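## Task

Take the tube standing in well B3 of the blue source rack RA, place it fully seated in well B2 of the white destination rack RB, and have it stay there without the gripper's help. All other tubes must end upright in their original wells, and both racks must end roughly where they began and flat on the bench mat (moving either during the work is allowed). Release the tube, move the gripper away (contact with DONE or its housing is acceptable), then press DONE a single time; the job ends when DONE is down. Do not press DONE unless everything required is correct.

## Robot and tools

Robot: a single arm with a two-finger parallel gripper. Joints from base outward: waist (-2.618 to 3.054 rad), shoulder (0.000 to 3.142), elbow (0.000 to 3.142), wrist pitch (-1.571 to 1.571), wrist yaw (-1.571 to 1.571), wrist roll (-2.094 to 2.094). The fingers extend along the gripper's +z axis and close along its y axis. The reported end_effector_position is the point between the finger pads, roughly 1 cm short of the fingertips.

Scene frame: origin on the table surface directly beneath the arm base; +z up; +y is to the left when facing along +x. The base itself may sit slightly tilted. Rack layout at start: row A is the row closest to the base, and column 1 is on the left when viewed from the base. RA is blue, RB is white; neither is fastened, so they can slide if bumped.

Tools:
- execute_actions(actions): a list of actions run one after another. Each action is a table of at most 15 rows; each row lasts one control step (1/30 s), and a table with fewer rows repeats its final row until 15 steps are used. Every row is 8 numbers: x, y, z, qw, qx, qy, qz, opening. x, y, z is an absolute target for the gripper point in metres, scene frame; qw, qx, qy, qz is an absolute target orientation quaternion, w first, scene frame. opening runs from -1 (closed) to +1 (fully open, 0.094 m). An action whose target lies over 0.6 m from the gripper's current position along any gripper axis is rejected; if the first action fails that check, or any action is malformed, nothing in the call runs. Resend the desired quaternion in every row rather than copying a possibly drifted reported one. An empty list simply returns the current state and images.
- move(target, speed, blocking): drives the gripper in a straight line toward one absolute pose, given as a single 8-number row like above. speed is the path's top speed in m/s, 0.002 to 0.5 (default 0.25); rotation is capped at twice that value in rad/s. A path takes 0.5 to 10 s and is cut off at 10 s. The opening is applied when the move begins. The path ignores obstacles, and the real gripper can lag, wander, and overshoot the speed near full arm extension. Faster contact hits harder, and aiming deeper past a contact pushes harder. blocking=false returns after 0.5 s while motion continues; until you see it finish, other moves and execute_actions are refused, so use wait or stop first.
- wait(seconds): 0 to 10 s; the arm keeps its last command, and a running move carries on (the wait ends early when the move does).
- stop(): brakes a running move; it needs some distance, more when fast. Finger motion continues.
- zoom_image(camera, region): enlarged view of part of the latest image. camera is one of cam_head_left, cam_head_right, cam_high, cam_low, cam_wrist; region is [x0, y0, x1, y1] in that image's pixels, origin top-left, at most 504 x 504. Head, high and low images are 896x504; the wrist image is 504x504 fisheye.
- finished_scene(scene): ends the current scene irreversibly, passing its number; the reply reports success and gives the next task.

Control details: each step the commanded pose is limited to within 70 mm and 16 degrees of the measured pose, and damped inverse kinematics pursues it, favouring position over orientation. After an action the arm only continues up to that clipped pose, so far targets need several actions. Final positions often land a centimetre or more off, usually low. The printed hand position gets less accurate at long reach.

Reading results: the state line gives end_effector_position and end_effector_quat_wxyz. "Hand target" is the pose the controller is currently chasing. Joint positions and Joint velocities list the six joints (rad, rad/s) then the finger-pad gap (m, m/s). grip_measured is the finger opening on the command scale; readings may be off by about 1 mm consistently. To hold something, command an opening below grip_measured: about 0.03 lower for a firm grip, less for a gentle one. Pad force tops out near 50 to 62 N (lower for parts under about 2 mm thick). A "pose unreachable" line means the clearance check (which treats the base mount as part of the arm) altered or blocked the command. The move: line reports the ending (done, off_target, moving, held, fault) and the limits that acted; paced means the sent pose was clipped, held means a check blocked some steps and the arm may then surge faster than requested. Joint torques are total drive output in the joint order, nonzero even in free air, with per-unit offsets and noise.

Motor heat: holding loads warms motors. A MOTOR HOT warning appears from 75 °C; 90 °C stops the arm for 10 s; 100 °C makes the arm and gripper go limp and drop. These appear as OVER-TEMPERATURE FAULT lines. Avoid long holds under load.

Cameras: calibration (intrinsics, distortion, T_world_to_cam) was given for all five; fixed cameras may be off by up to roughly 2.3 degrees and 9 mm.

Cautions: loose objects may occasionally get nudged by an outside disturbance. Never knock or place anything off the table. Avoid dropping the tube, slamming into things, or shoving racks hard. The tube must sit down in the well on its own once released. Press DONE until its lamp lights, only after releasing and withdrawing.

Each tool is called after "Emit:" as name([rows], argument=value, ...), one row to a line, values as JSON.

## Session

Emit:
execute_actions(actions=[])

Scene clock: 0.00 s.
end_effector_position=(+0.3114, +0.4453, +0.3648) grip_measured=+1.000 end_effector_quat_wxyz=(-0.349, +0.654, -0.658, -0.134)
Joint positions: [ 1.275  2.323  2.181 -0.872  0.613 -0.624  0.094]
Joint velocities: [-0.012 -0.012 -0.007 -0.051  0.022  0.007  0.   ]
Joint torques (N m, as the arm reports them, + toward a larger angle): no reading
Motor temperatures (°C, as the motors report them): [20 21 19 22 21 22]
Hand target: +0.310, +0.446, +0.388; -0.371, +0.641, -0.655, -0.150

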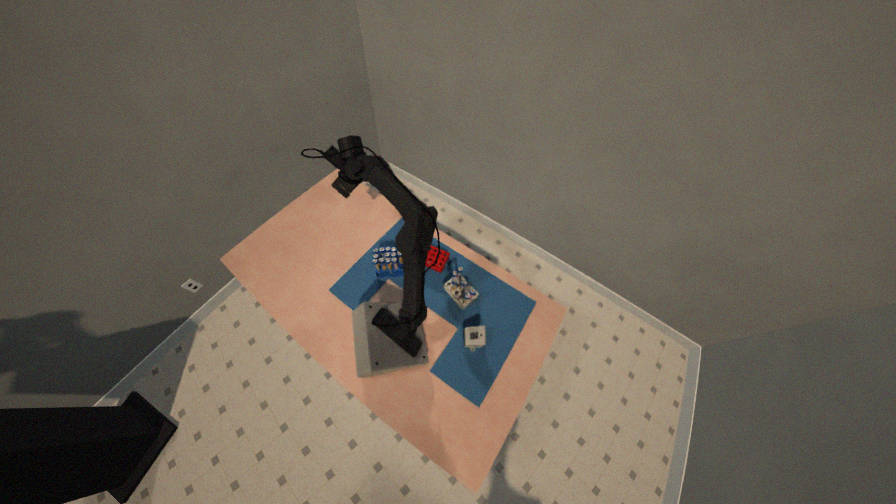

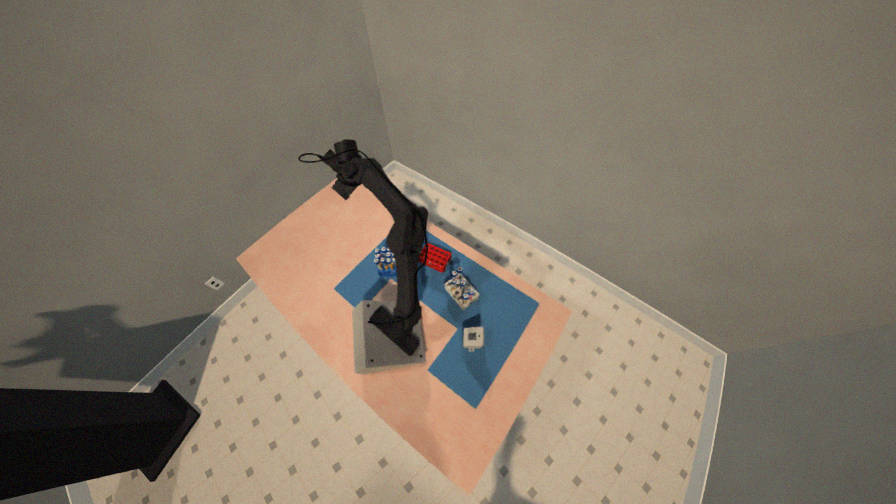

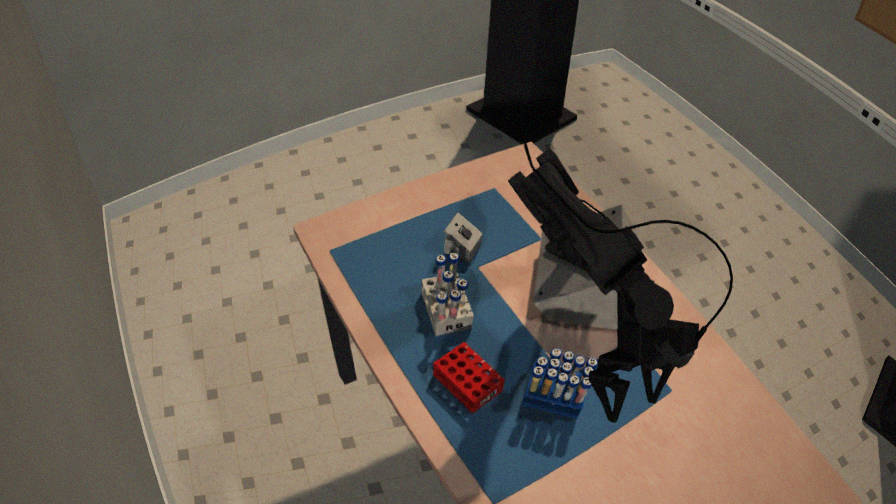

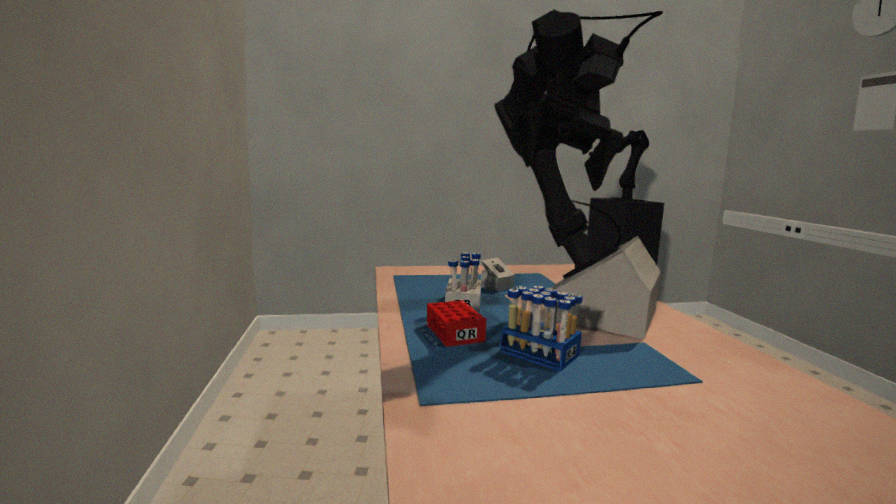

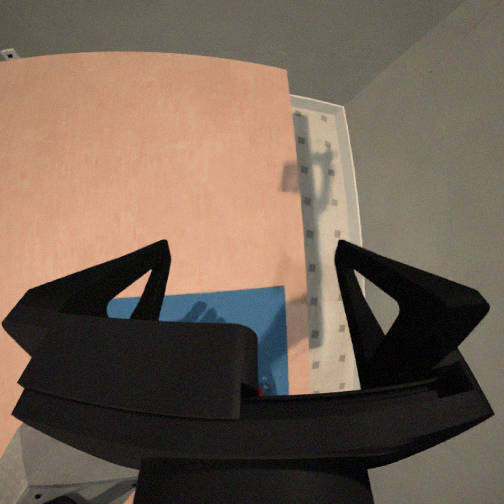

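Emit:
move(target=[0.27,0.18,0.32,0,0.707,-0.707,0,1])

Scene clock: 7.43 s.
end_effector_position=(+0.2653, +0.1875, +0.3134) grip_measured=+1.000 end_effector_quat_wxyz=(-0.108, +0.711, -0.694, -0.040)
Joint positions: [ 1.254  1.776  1.667 -1.552  0.622 -0.287  0.094]
Joint velocities: [-0.002 -0.012 -0.042  0.007 -0.007 -0.051  0.   ]
Joint torques (N m, as the arm reports them, + toward a larger angle): [ 4.24 -5.87  4.01  0.38 -0.09  0.11]
Motor temperatures (°C, as the motors report them): [21 23 20 23 21 22]
Hand target: +0.264, +0.183, +0.318; -0.113, +0.704, -0.699, -0.049
Off the commanded pose: 0.011 m, 13 deg.
joint sent to its limit — the command would take joint 4 (wrist pitch) past its lower limit, so that joint was sent only as far as its limit.
move: off_target
camera_calibration (this result's frames):
cam_wrist: T_world_to_cam=[[0.994554, 0.0329285, 0.0988813, -0.302447], [-0.0109568, -0.910482, 0.413404, 0.0455693], [0.103642, -0.412237, -0.905163, 0.458992], [0, 0, 0, 1]] pos_world=[0.253728, 0.240663, 0.42653]

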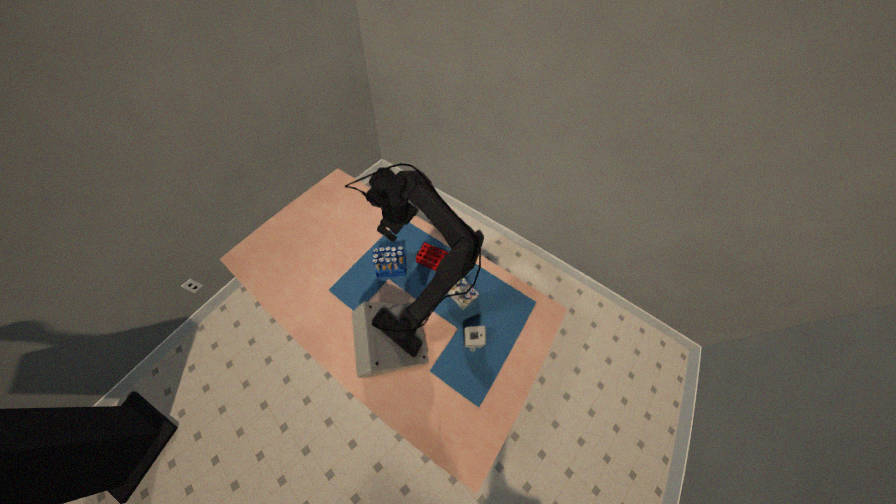

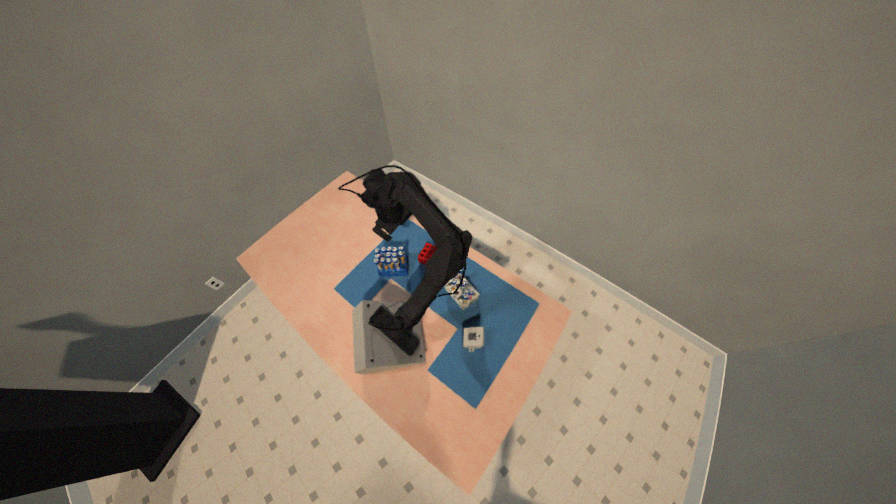

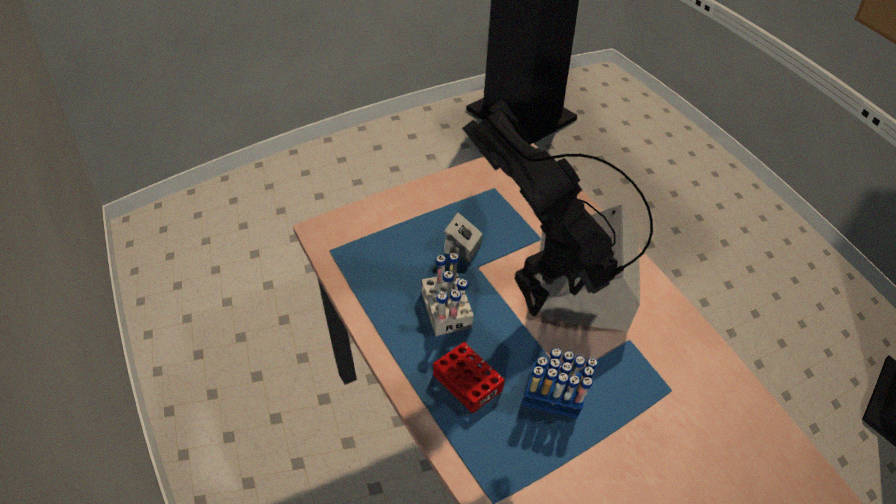

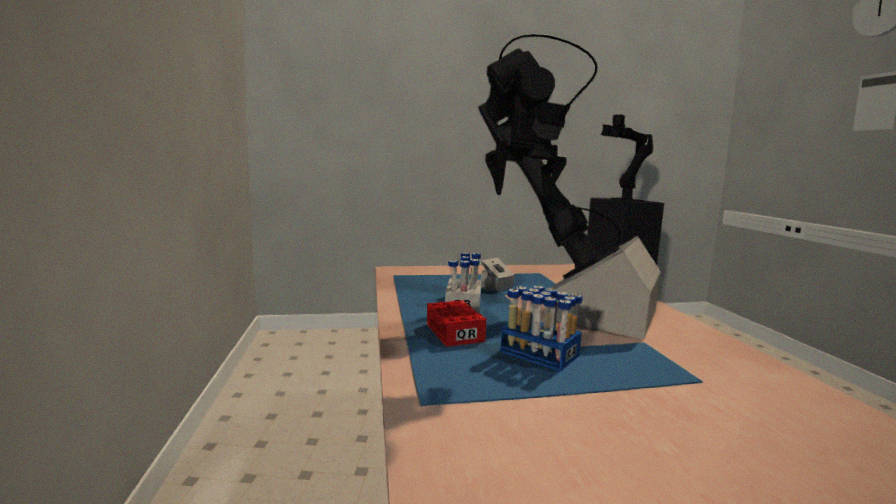

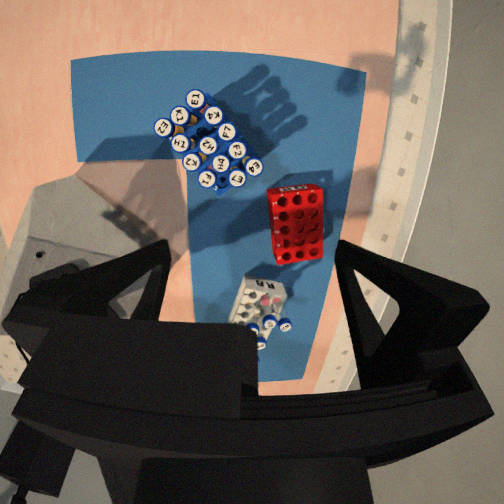

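Emit:
move(target=[0.231,0.241,0.19,0,0.707,-0.707,0,-0.25], speed=0.15)

Emit:
zoom_image(camera="cam_high", region=[400,230,700,430])

Emit:
zoom_image(camera="cam_low", region=[420,200,660,380])

Scene clock: 23.23 s.
end_effector_position=(+0.2320, +0.2363, +0.1855) grip_measured=-0.249 end_effector_quat_wxyz=(+0.010, +0.715, -0.699, +0.011)
Joint positions: [ 1.133  2.07   1.481 -1.302  0.616 -0.252  0.035]
Joint velocities: [ 0.002 -0.002 -0.002 -0.007 -0.022 -0.022  0.001]
Joint torques (N m, as the arm reports them, + toward a larger angle): [ 5.4  -7.59  4.43  0.21 -0.13  0.1 ]
Motor temperatures (°C, as the motors report them): [21 23 20 23 21 22]
Hand target: +0.231, +0.242, +0.189; -0.001, +0.708, -0.706, +0.002
Off the commanded pose: 0.007 m, 2 deg.
move: done
camera_calibration (this result's frames):
cam_wrist: T_world_to_cam=[[0.999115, 0.041973, -0.0025572, -0.2426], [0.0346114, -0.786298, 0.616877, 0.06485], [0.0238815, -0.616419, -0.787056, 0.411599], [0, 0, 0, 1]] pos_world=[0.230311, 0.314892, 0.283327]

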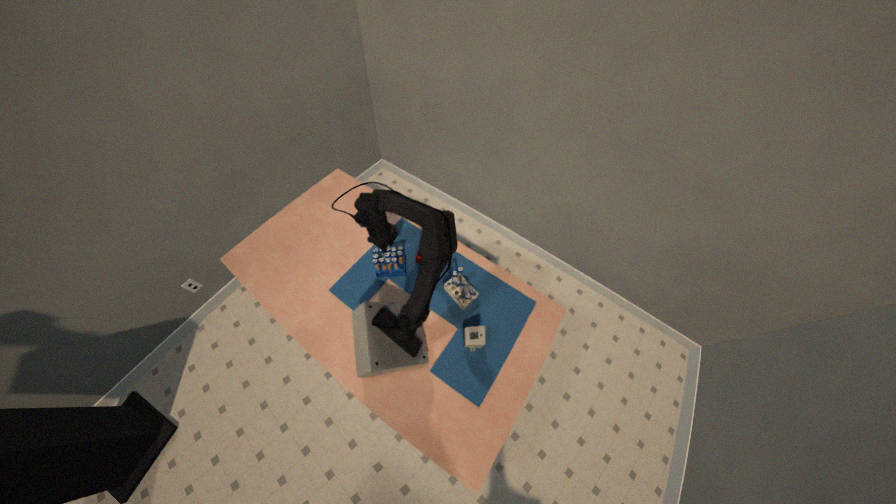

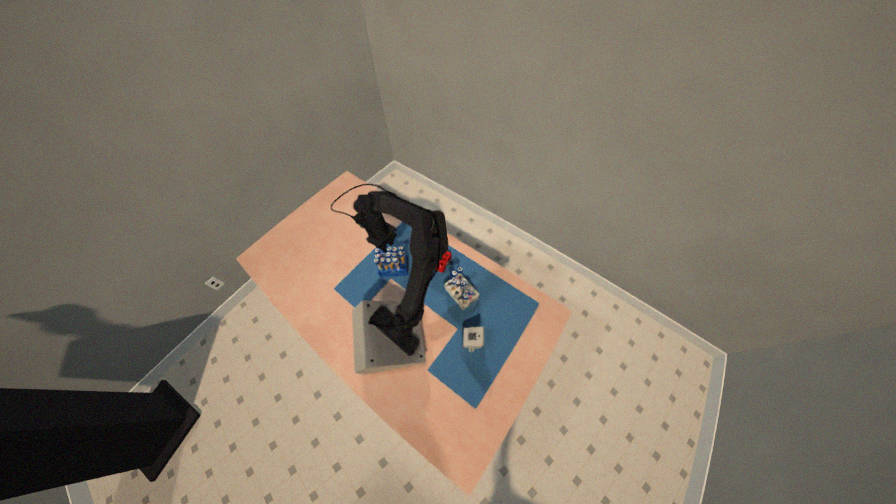

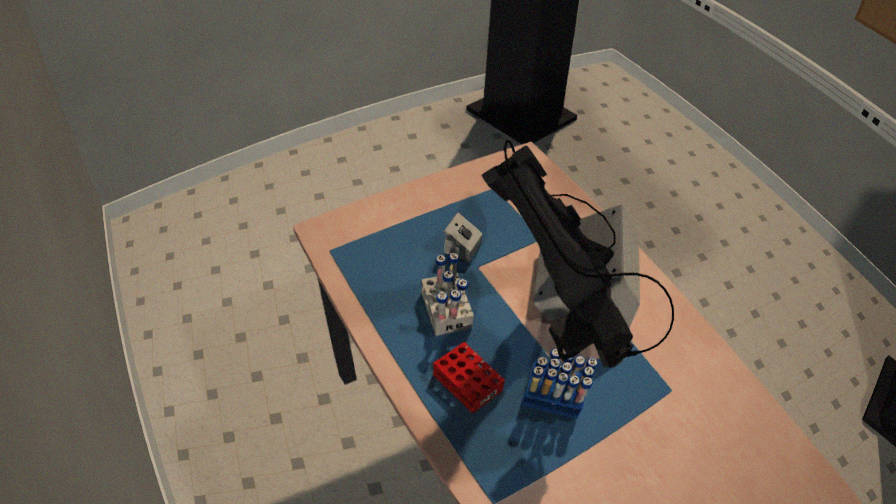

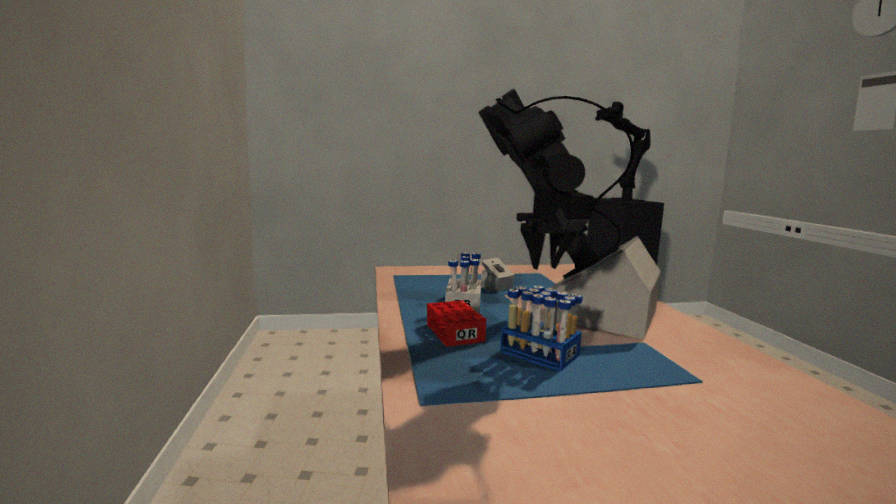

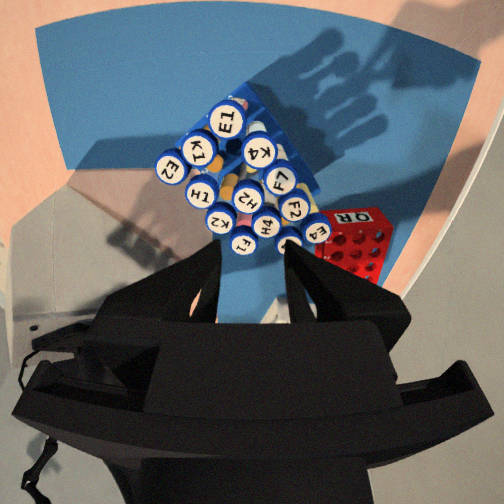

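Region (400, 230, 700, 430) of cam_high's 896x504 image, scaled by 1.680, with more detail than that image has.

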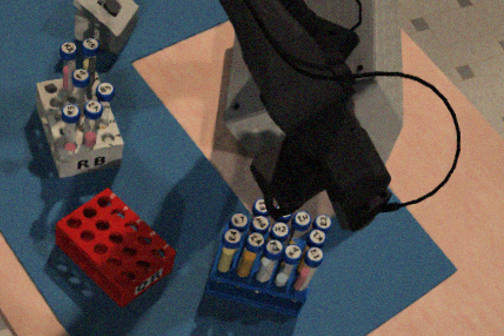

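Region (420, 200, 660, 380) of cam_low's 896x504 image, scaled by 2.100, with more detail than that image has; it fills the top 378 rows of this view, and the rest is white.

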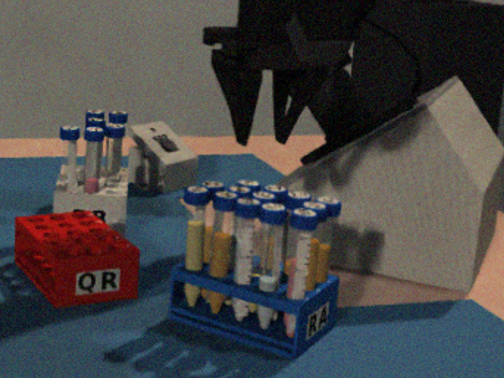

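Emit:
move(target=[0.230,0.246,0.15,0,0.707,-0.707,0,-0.34], speed=0.05)

Scene clock: 33.77 s.
end_effector_position=(+0.2331, +0.2407, +0.1527) grip_measured=-0.339 end_effector_quat_wxyz=(+0.004, +0.702, -0.713, +0.001)
Joint positions: [ 1.076  2.07   1.38  -1.137  0.619 -0.294  0.031]
Joint velocities: [ 0.027 -0.007 -0.002  0.051  0.066 -0.007 -0.   ]
Joint torques (N m, as the arm reports them, + toward a larger angle): [ 5.47 -6.17  3.96  0.21  0.02 -0.09]
Motor temperatures (°C, as the motors report them): [21 23 20 23 21 22]
Hand target: +0.230, +0.246, +0.150; +0.000, +0.707, -0.707, +0.001
Off the commanded pose: 0.007 m, 1 deg.
move: done
camera_calibration (this result's frames):
cam_wrist: T_world_to_cam=[[0.999962, 0.00281156, -0.00827872, -0.233925], [0.00721283, -0.800433, 0.599379, 0.10089], [-0.00494137, -0.599416, -0.800422, 0.393124], [0, 0, 0, 1]] pos_world=[0.235131, 0.317058, 0.252257]

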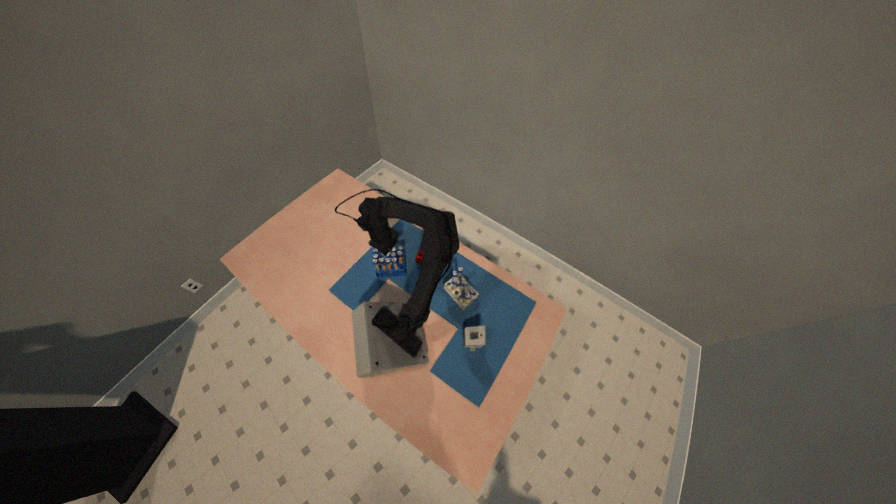

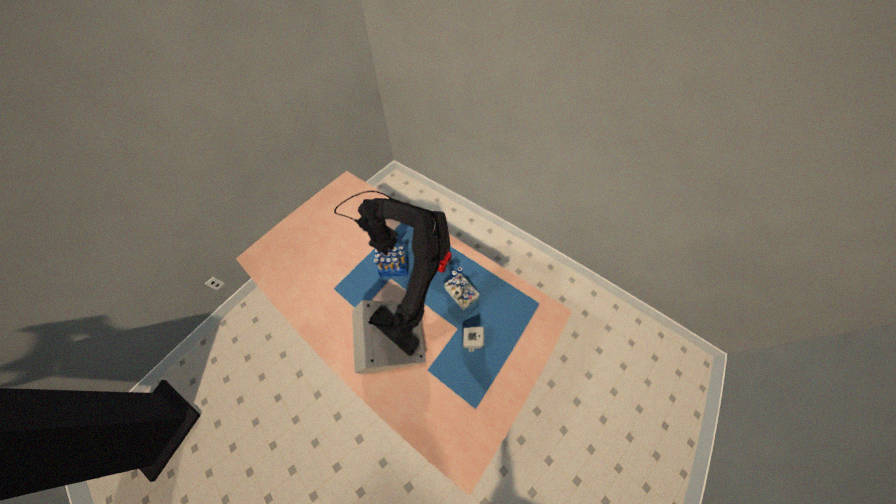

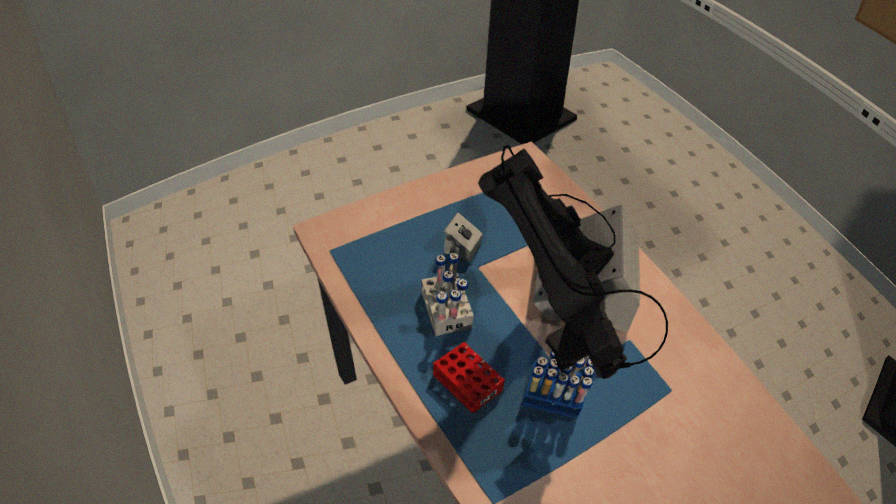

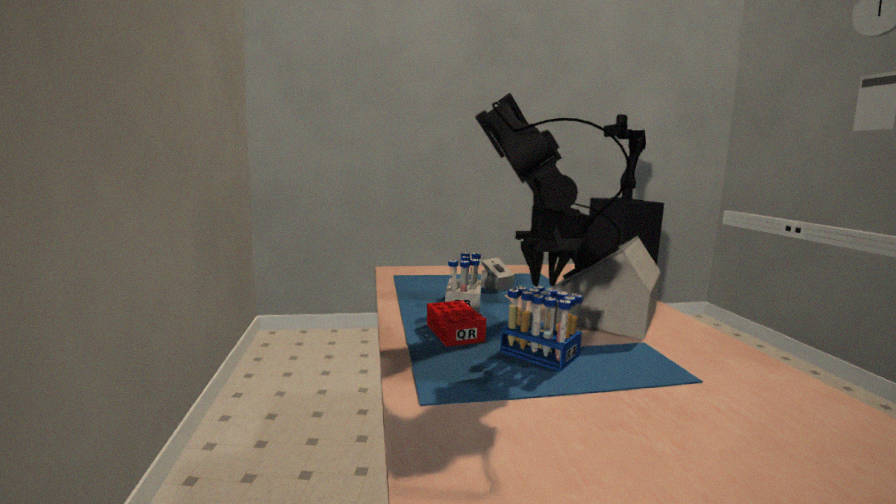

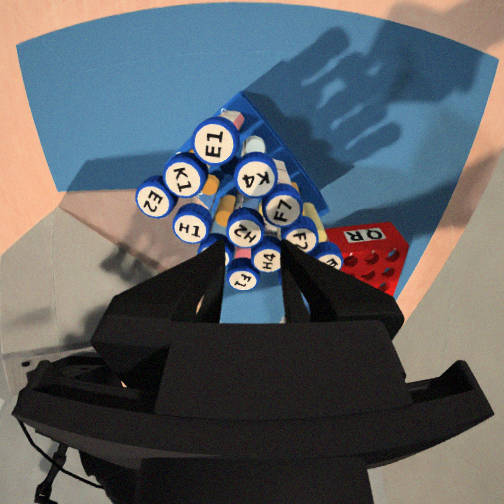

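Emit:
move(target=[0.226,0.246,0.135,0,0.656,-0.755,0,-0.38], speed=0.03)

Scene clock: 40.80 s.
end_effector_position=(+0.2273, +0.2423, +0.1364) grip_measured=-0.379 end_effector_quat_wxyz=(-0.006, -0.661, +0.750, -0.001)
Joint positions: [ 1.062  2.084  1.33  -1.067  0.621 -0.198  0.029]
Joint velocities: [-0.002 -0.007  0.012  0.007 -0.037  0.022  0.   ]
Joint torques (N m, as the arm reports them, + toward a larger angle): [ 5.32 -6.81  3.64  0.22  0.03  0.09]
Motor temperatures (°C, as the motors report them): [21 23 20 23 21 22]
Hand target: +0.226, +0.246, +0.135; -0.000, -0.656, +0.755, -0.000
Off the commanded pose: 0.004 m, 1 deg.
move: done
camera_calibration (this result's frames):
cam_wrist: T_world_to_cam=[[0.99416, -0.1075, -0.00946139, -0.200012], [-0.080207, -0.794708, 0.60167, 0.130219], [-0.0721987, -0.597397, -0.798689, 0.395533], [0, 0, 0, 1]] pos_world=[0.237845, 0.318275, 0.235667]

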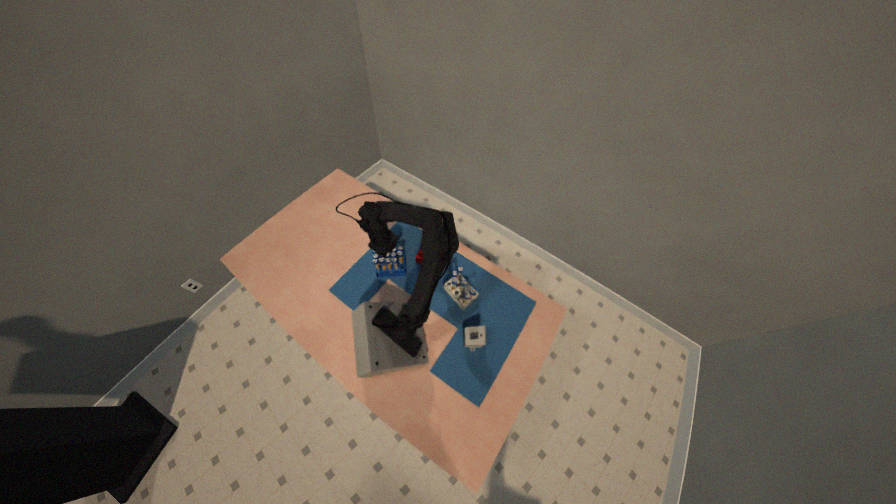

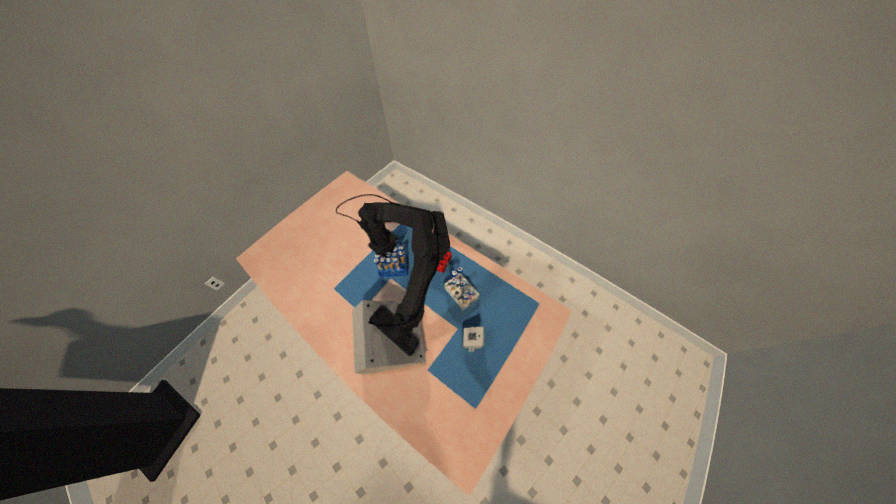

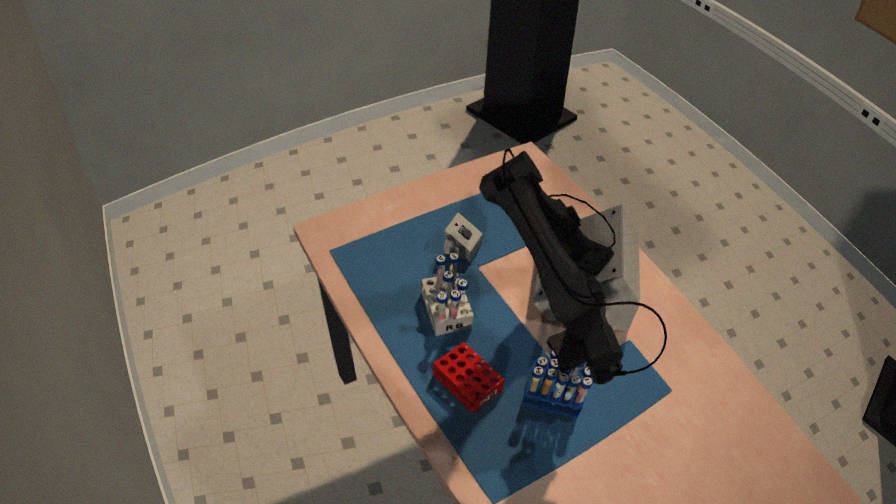

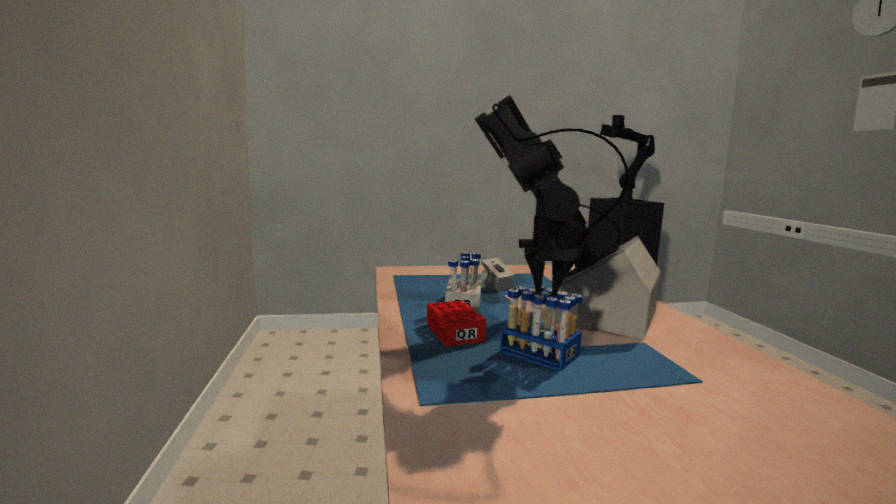

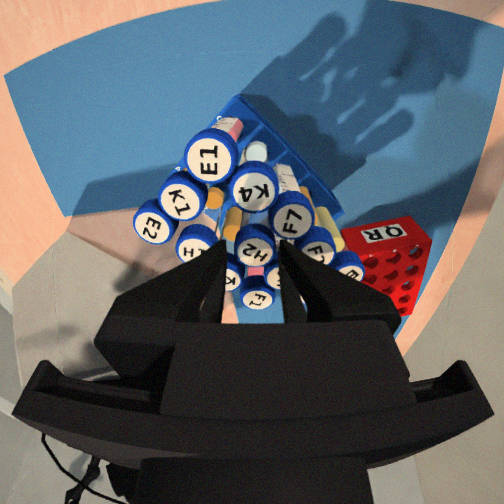

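Emit:
move(target=[0.227,0.245,0.12,0,0.656,-0.755,0,-0.38], speed=0.02)

Scene clock: 47.60 s.
end_effector_position=(+0.2286, +0.2394, +0.1251) grip_measured=-0.379 end_effector_quat_wxyz=(-0.006, -0.655, +0.756, -0.004)
Joint positions: [ 1.04   2.084  1.296 -1.021  0.631 -0.205  0.029]
Joint velocities: [-0.017 -0.012 -0.002  0.022 -0.066  0.081 -0.001]
Joint torques (N m, as the arm reports them, + toward a larger angle): [ 4.78 -6.37  3.23  0.37 -0.02 -0.12]
Motor temperatures (°C, as the motors report them): [21 23 20 23 21 22]
Hand target: +0.227, +0.245, +0.120; -0.000, -0.656, +0.755, -0.001
Off the commanded pose: 0.008 m, 1 deg.
move: done
camera_calibration (this result's frames):
cam_wrist: T_world_to_cam=[[0.992213, -0.12443, -0.00544268, -0.197754], [-0.09582, -0.790534, 0.604876, 0.136969], [-0.0795672, -0.599644, -0.796301, 0.386858], [0, 0, 0, 1]] pos_world=[0.240119, 0.31565, 0.22413]

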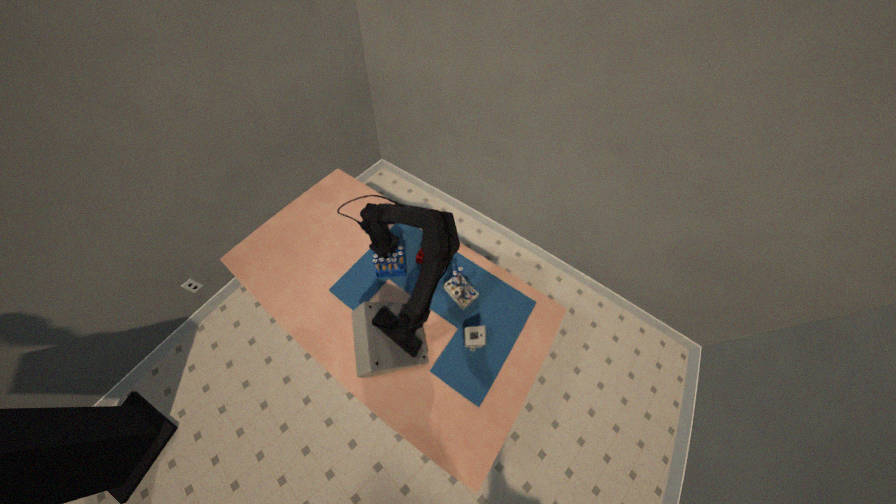

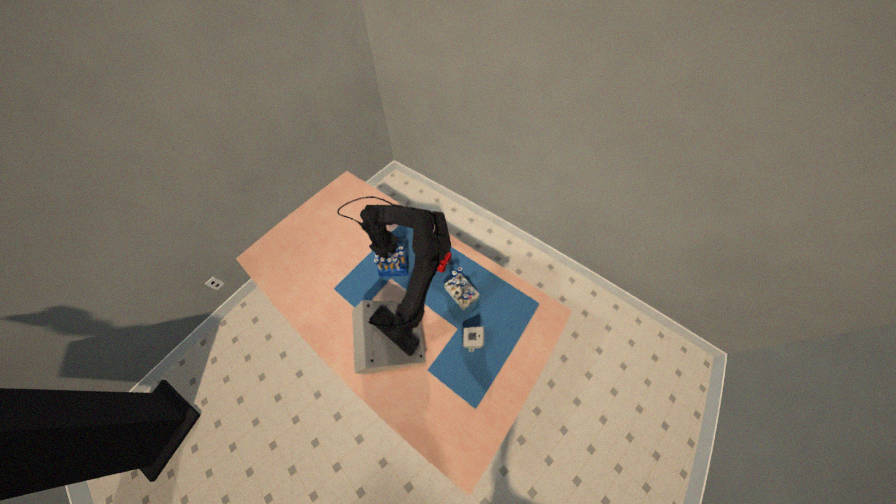

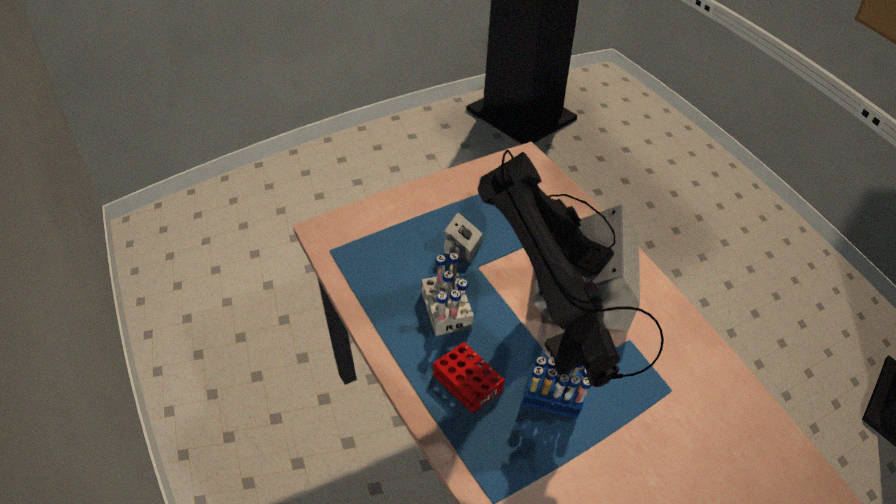

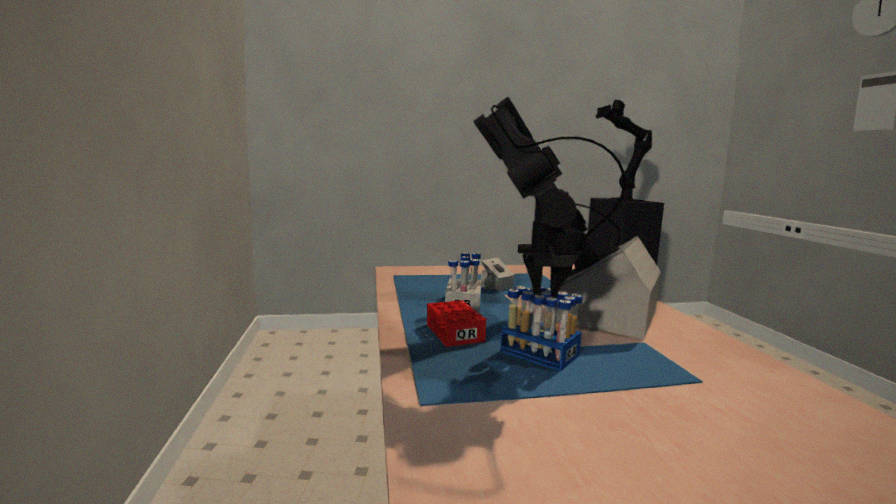

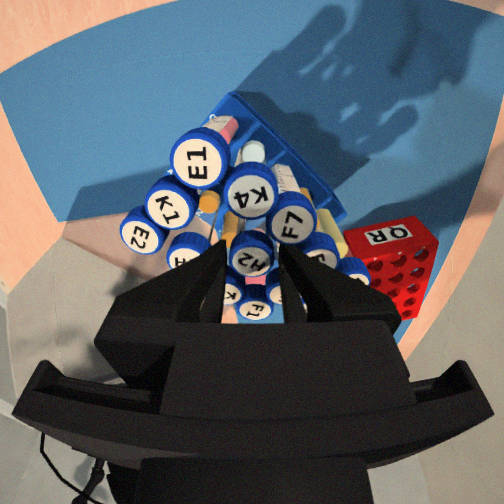

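Emit:
move(target=[0.226,0.248,0.111,0,0.656,-0.755,0,-0.38], speed=0.02)

Emit:
zoom_image(camera="cam_low", region=[480,240,620,340])

Scene clock: 52.10 s.
end_effector_position=(+0.2294, +0.2392, +0.1235) grip_measured=-0.379 end_effector_quat_wxyz=(-0.005, -0.657, +0.754, -0.006)
Joint positions: [ 1.037  2.084  1.29  -1.012  0.636 -0.215  0.029]
Joint velocities: [-0.002 -0.042  0.022 -0.037 -0.037 -0.007 -0.001]
Joint torques (N m, as the arm reports them, + toward a larger angle): [ 4.34 -4.93  2.8   0.64 -0.05 -0.13]
Motor temperatures (°C, as the motors report them): [21 23 20 23 21 22]
Hand target: +0.226, +0.247, +0.112; -0.001, -0.656, +0.755, -0.001
Off the commanded pose: 0.016 m, 1 deg.
move: off_target
camera_calibration (this result's frames):
cam_wrist: T_world_to_cam=[[0.992831, -0.119522, -0.0014528, -0.200357], [-0.0943343, -0.790956, 0.604558, 0.13768], [-0.0734069, -0.600087, -0.79656, 0.384197], [0, 0, 0, 1]] pos_world=[0.240111, 0.315503, 0.222509]

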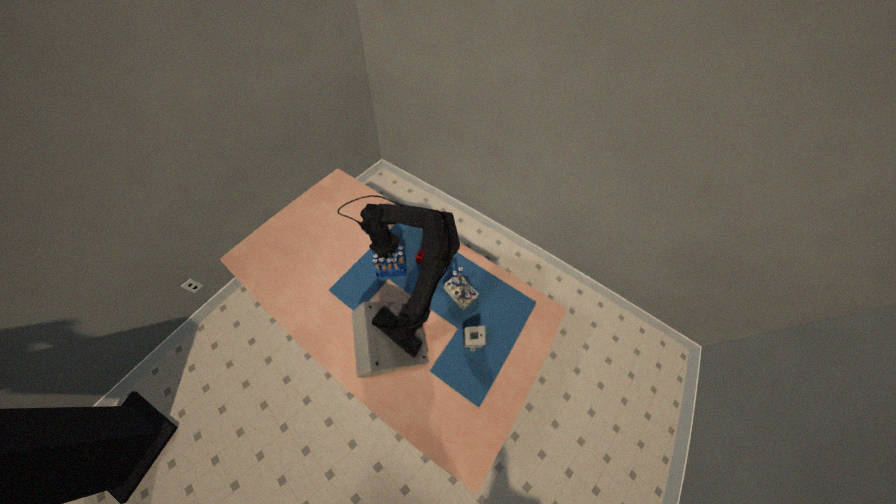

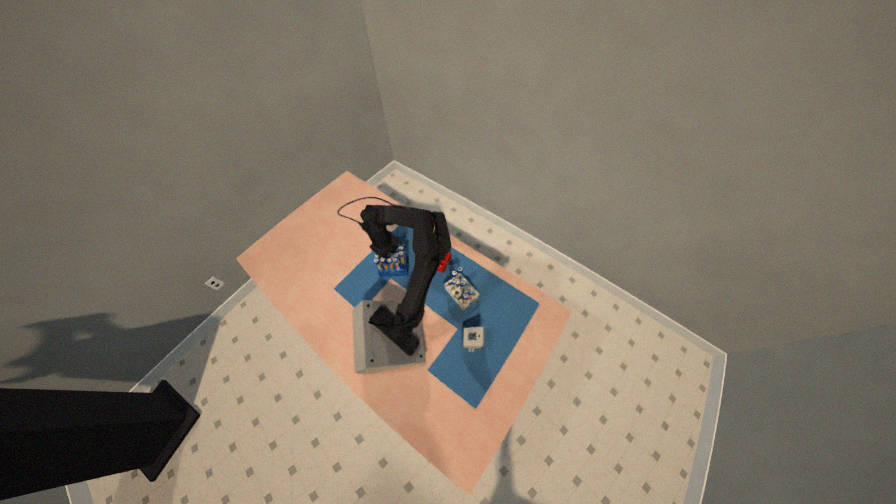

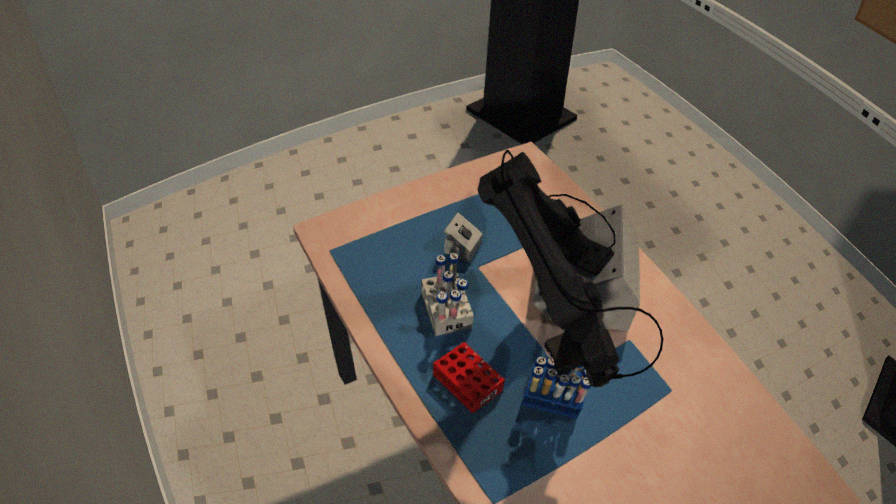

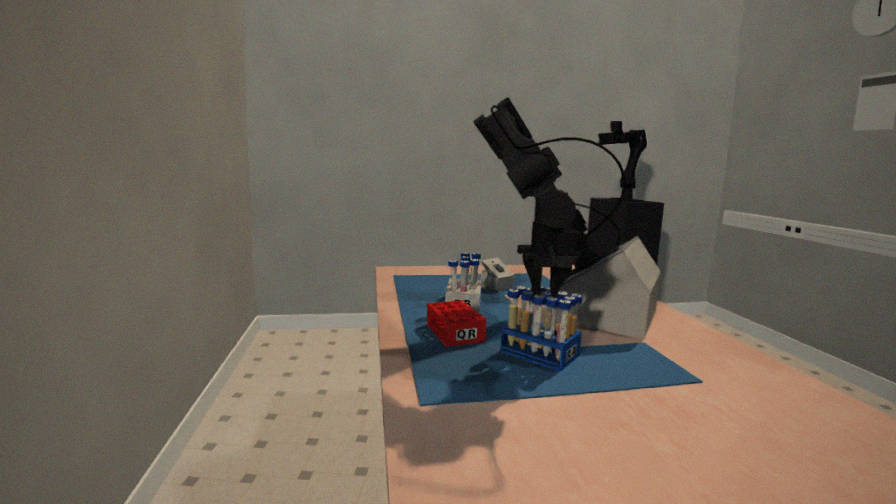

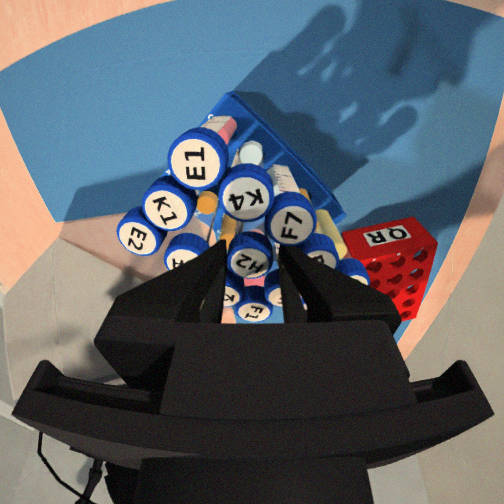

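Region (480, 240, 620, 340) of cam_low's 896x504 image, scaled by 3.600, with more detail than that image has; it fills the top 360 rows of this view, and the rest is white.

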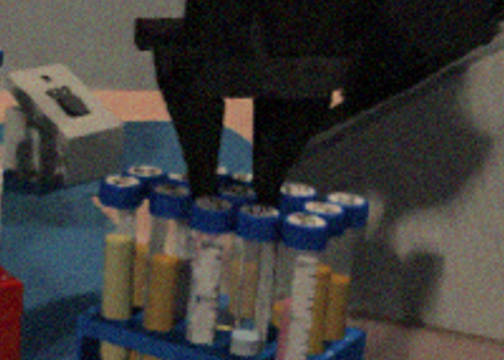

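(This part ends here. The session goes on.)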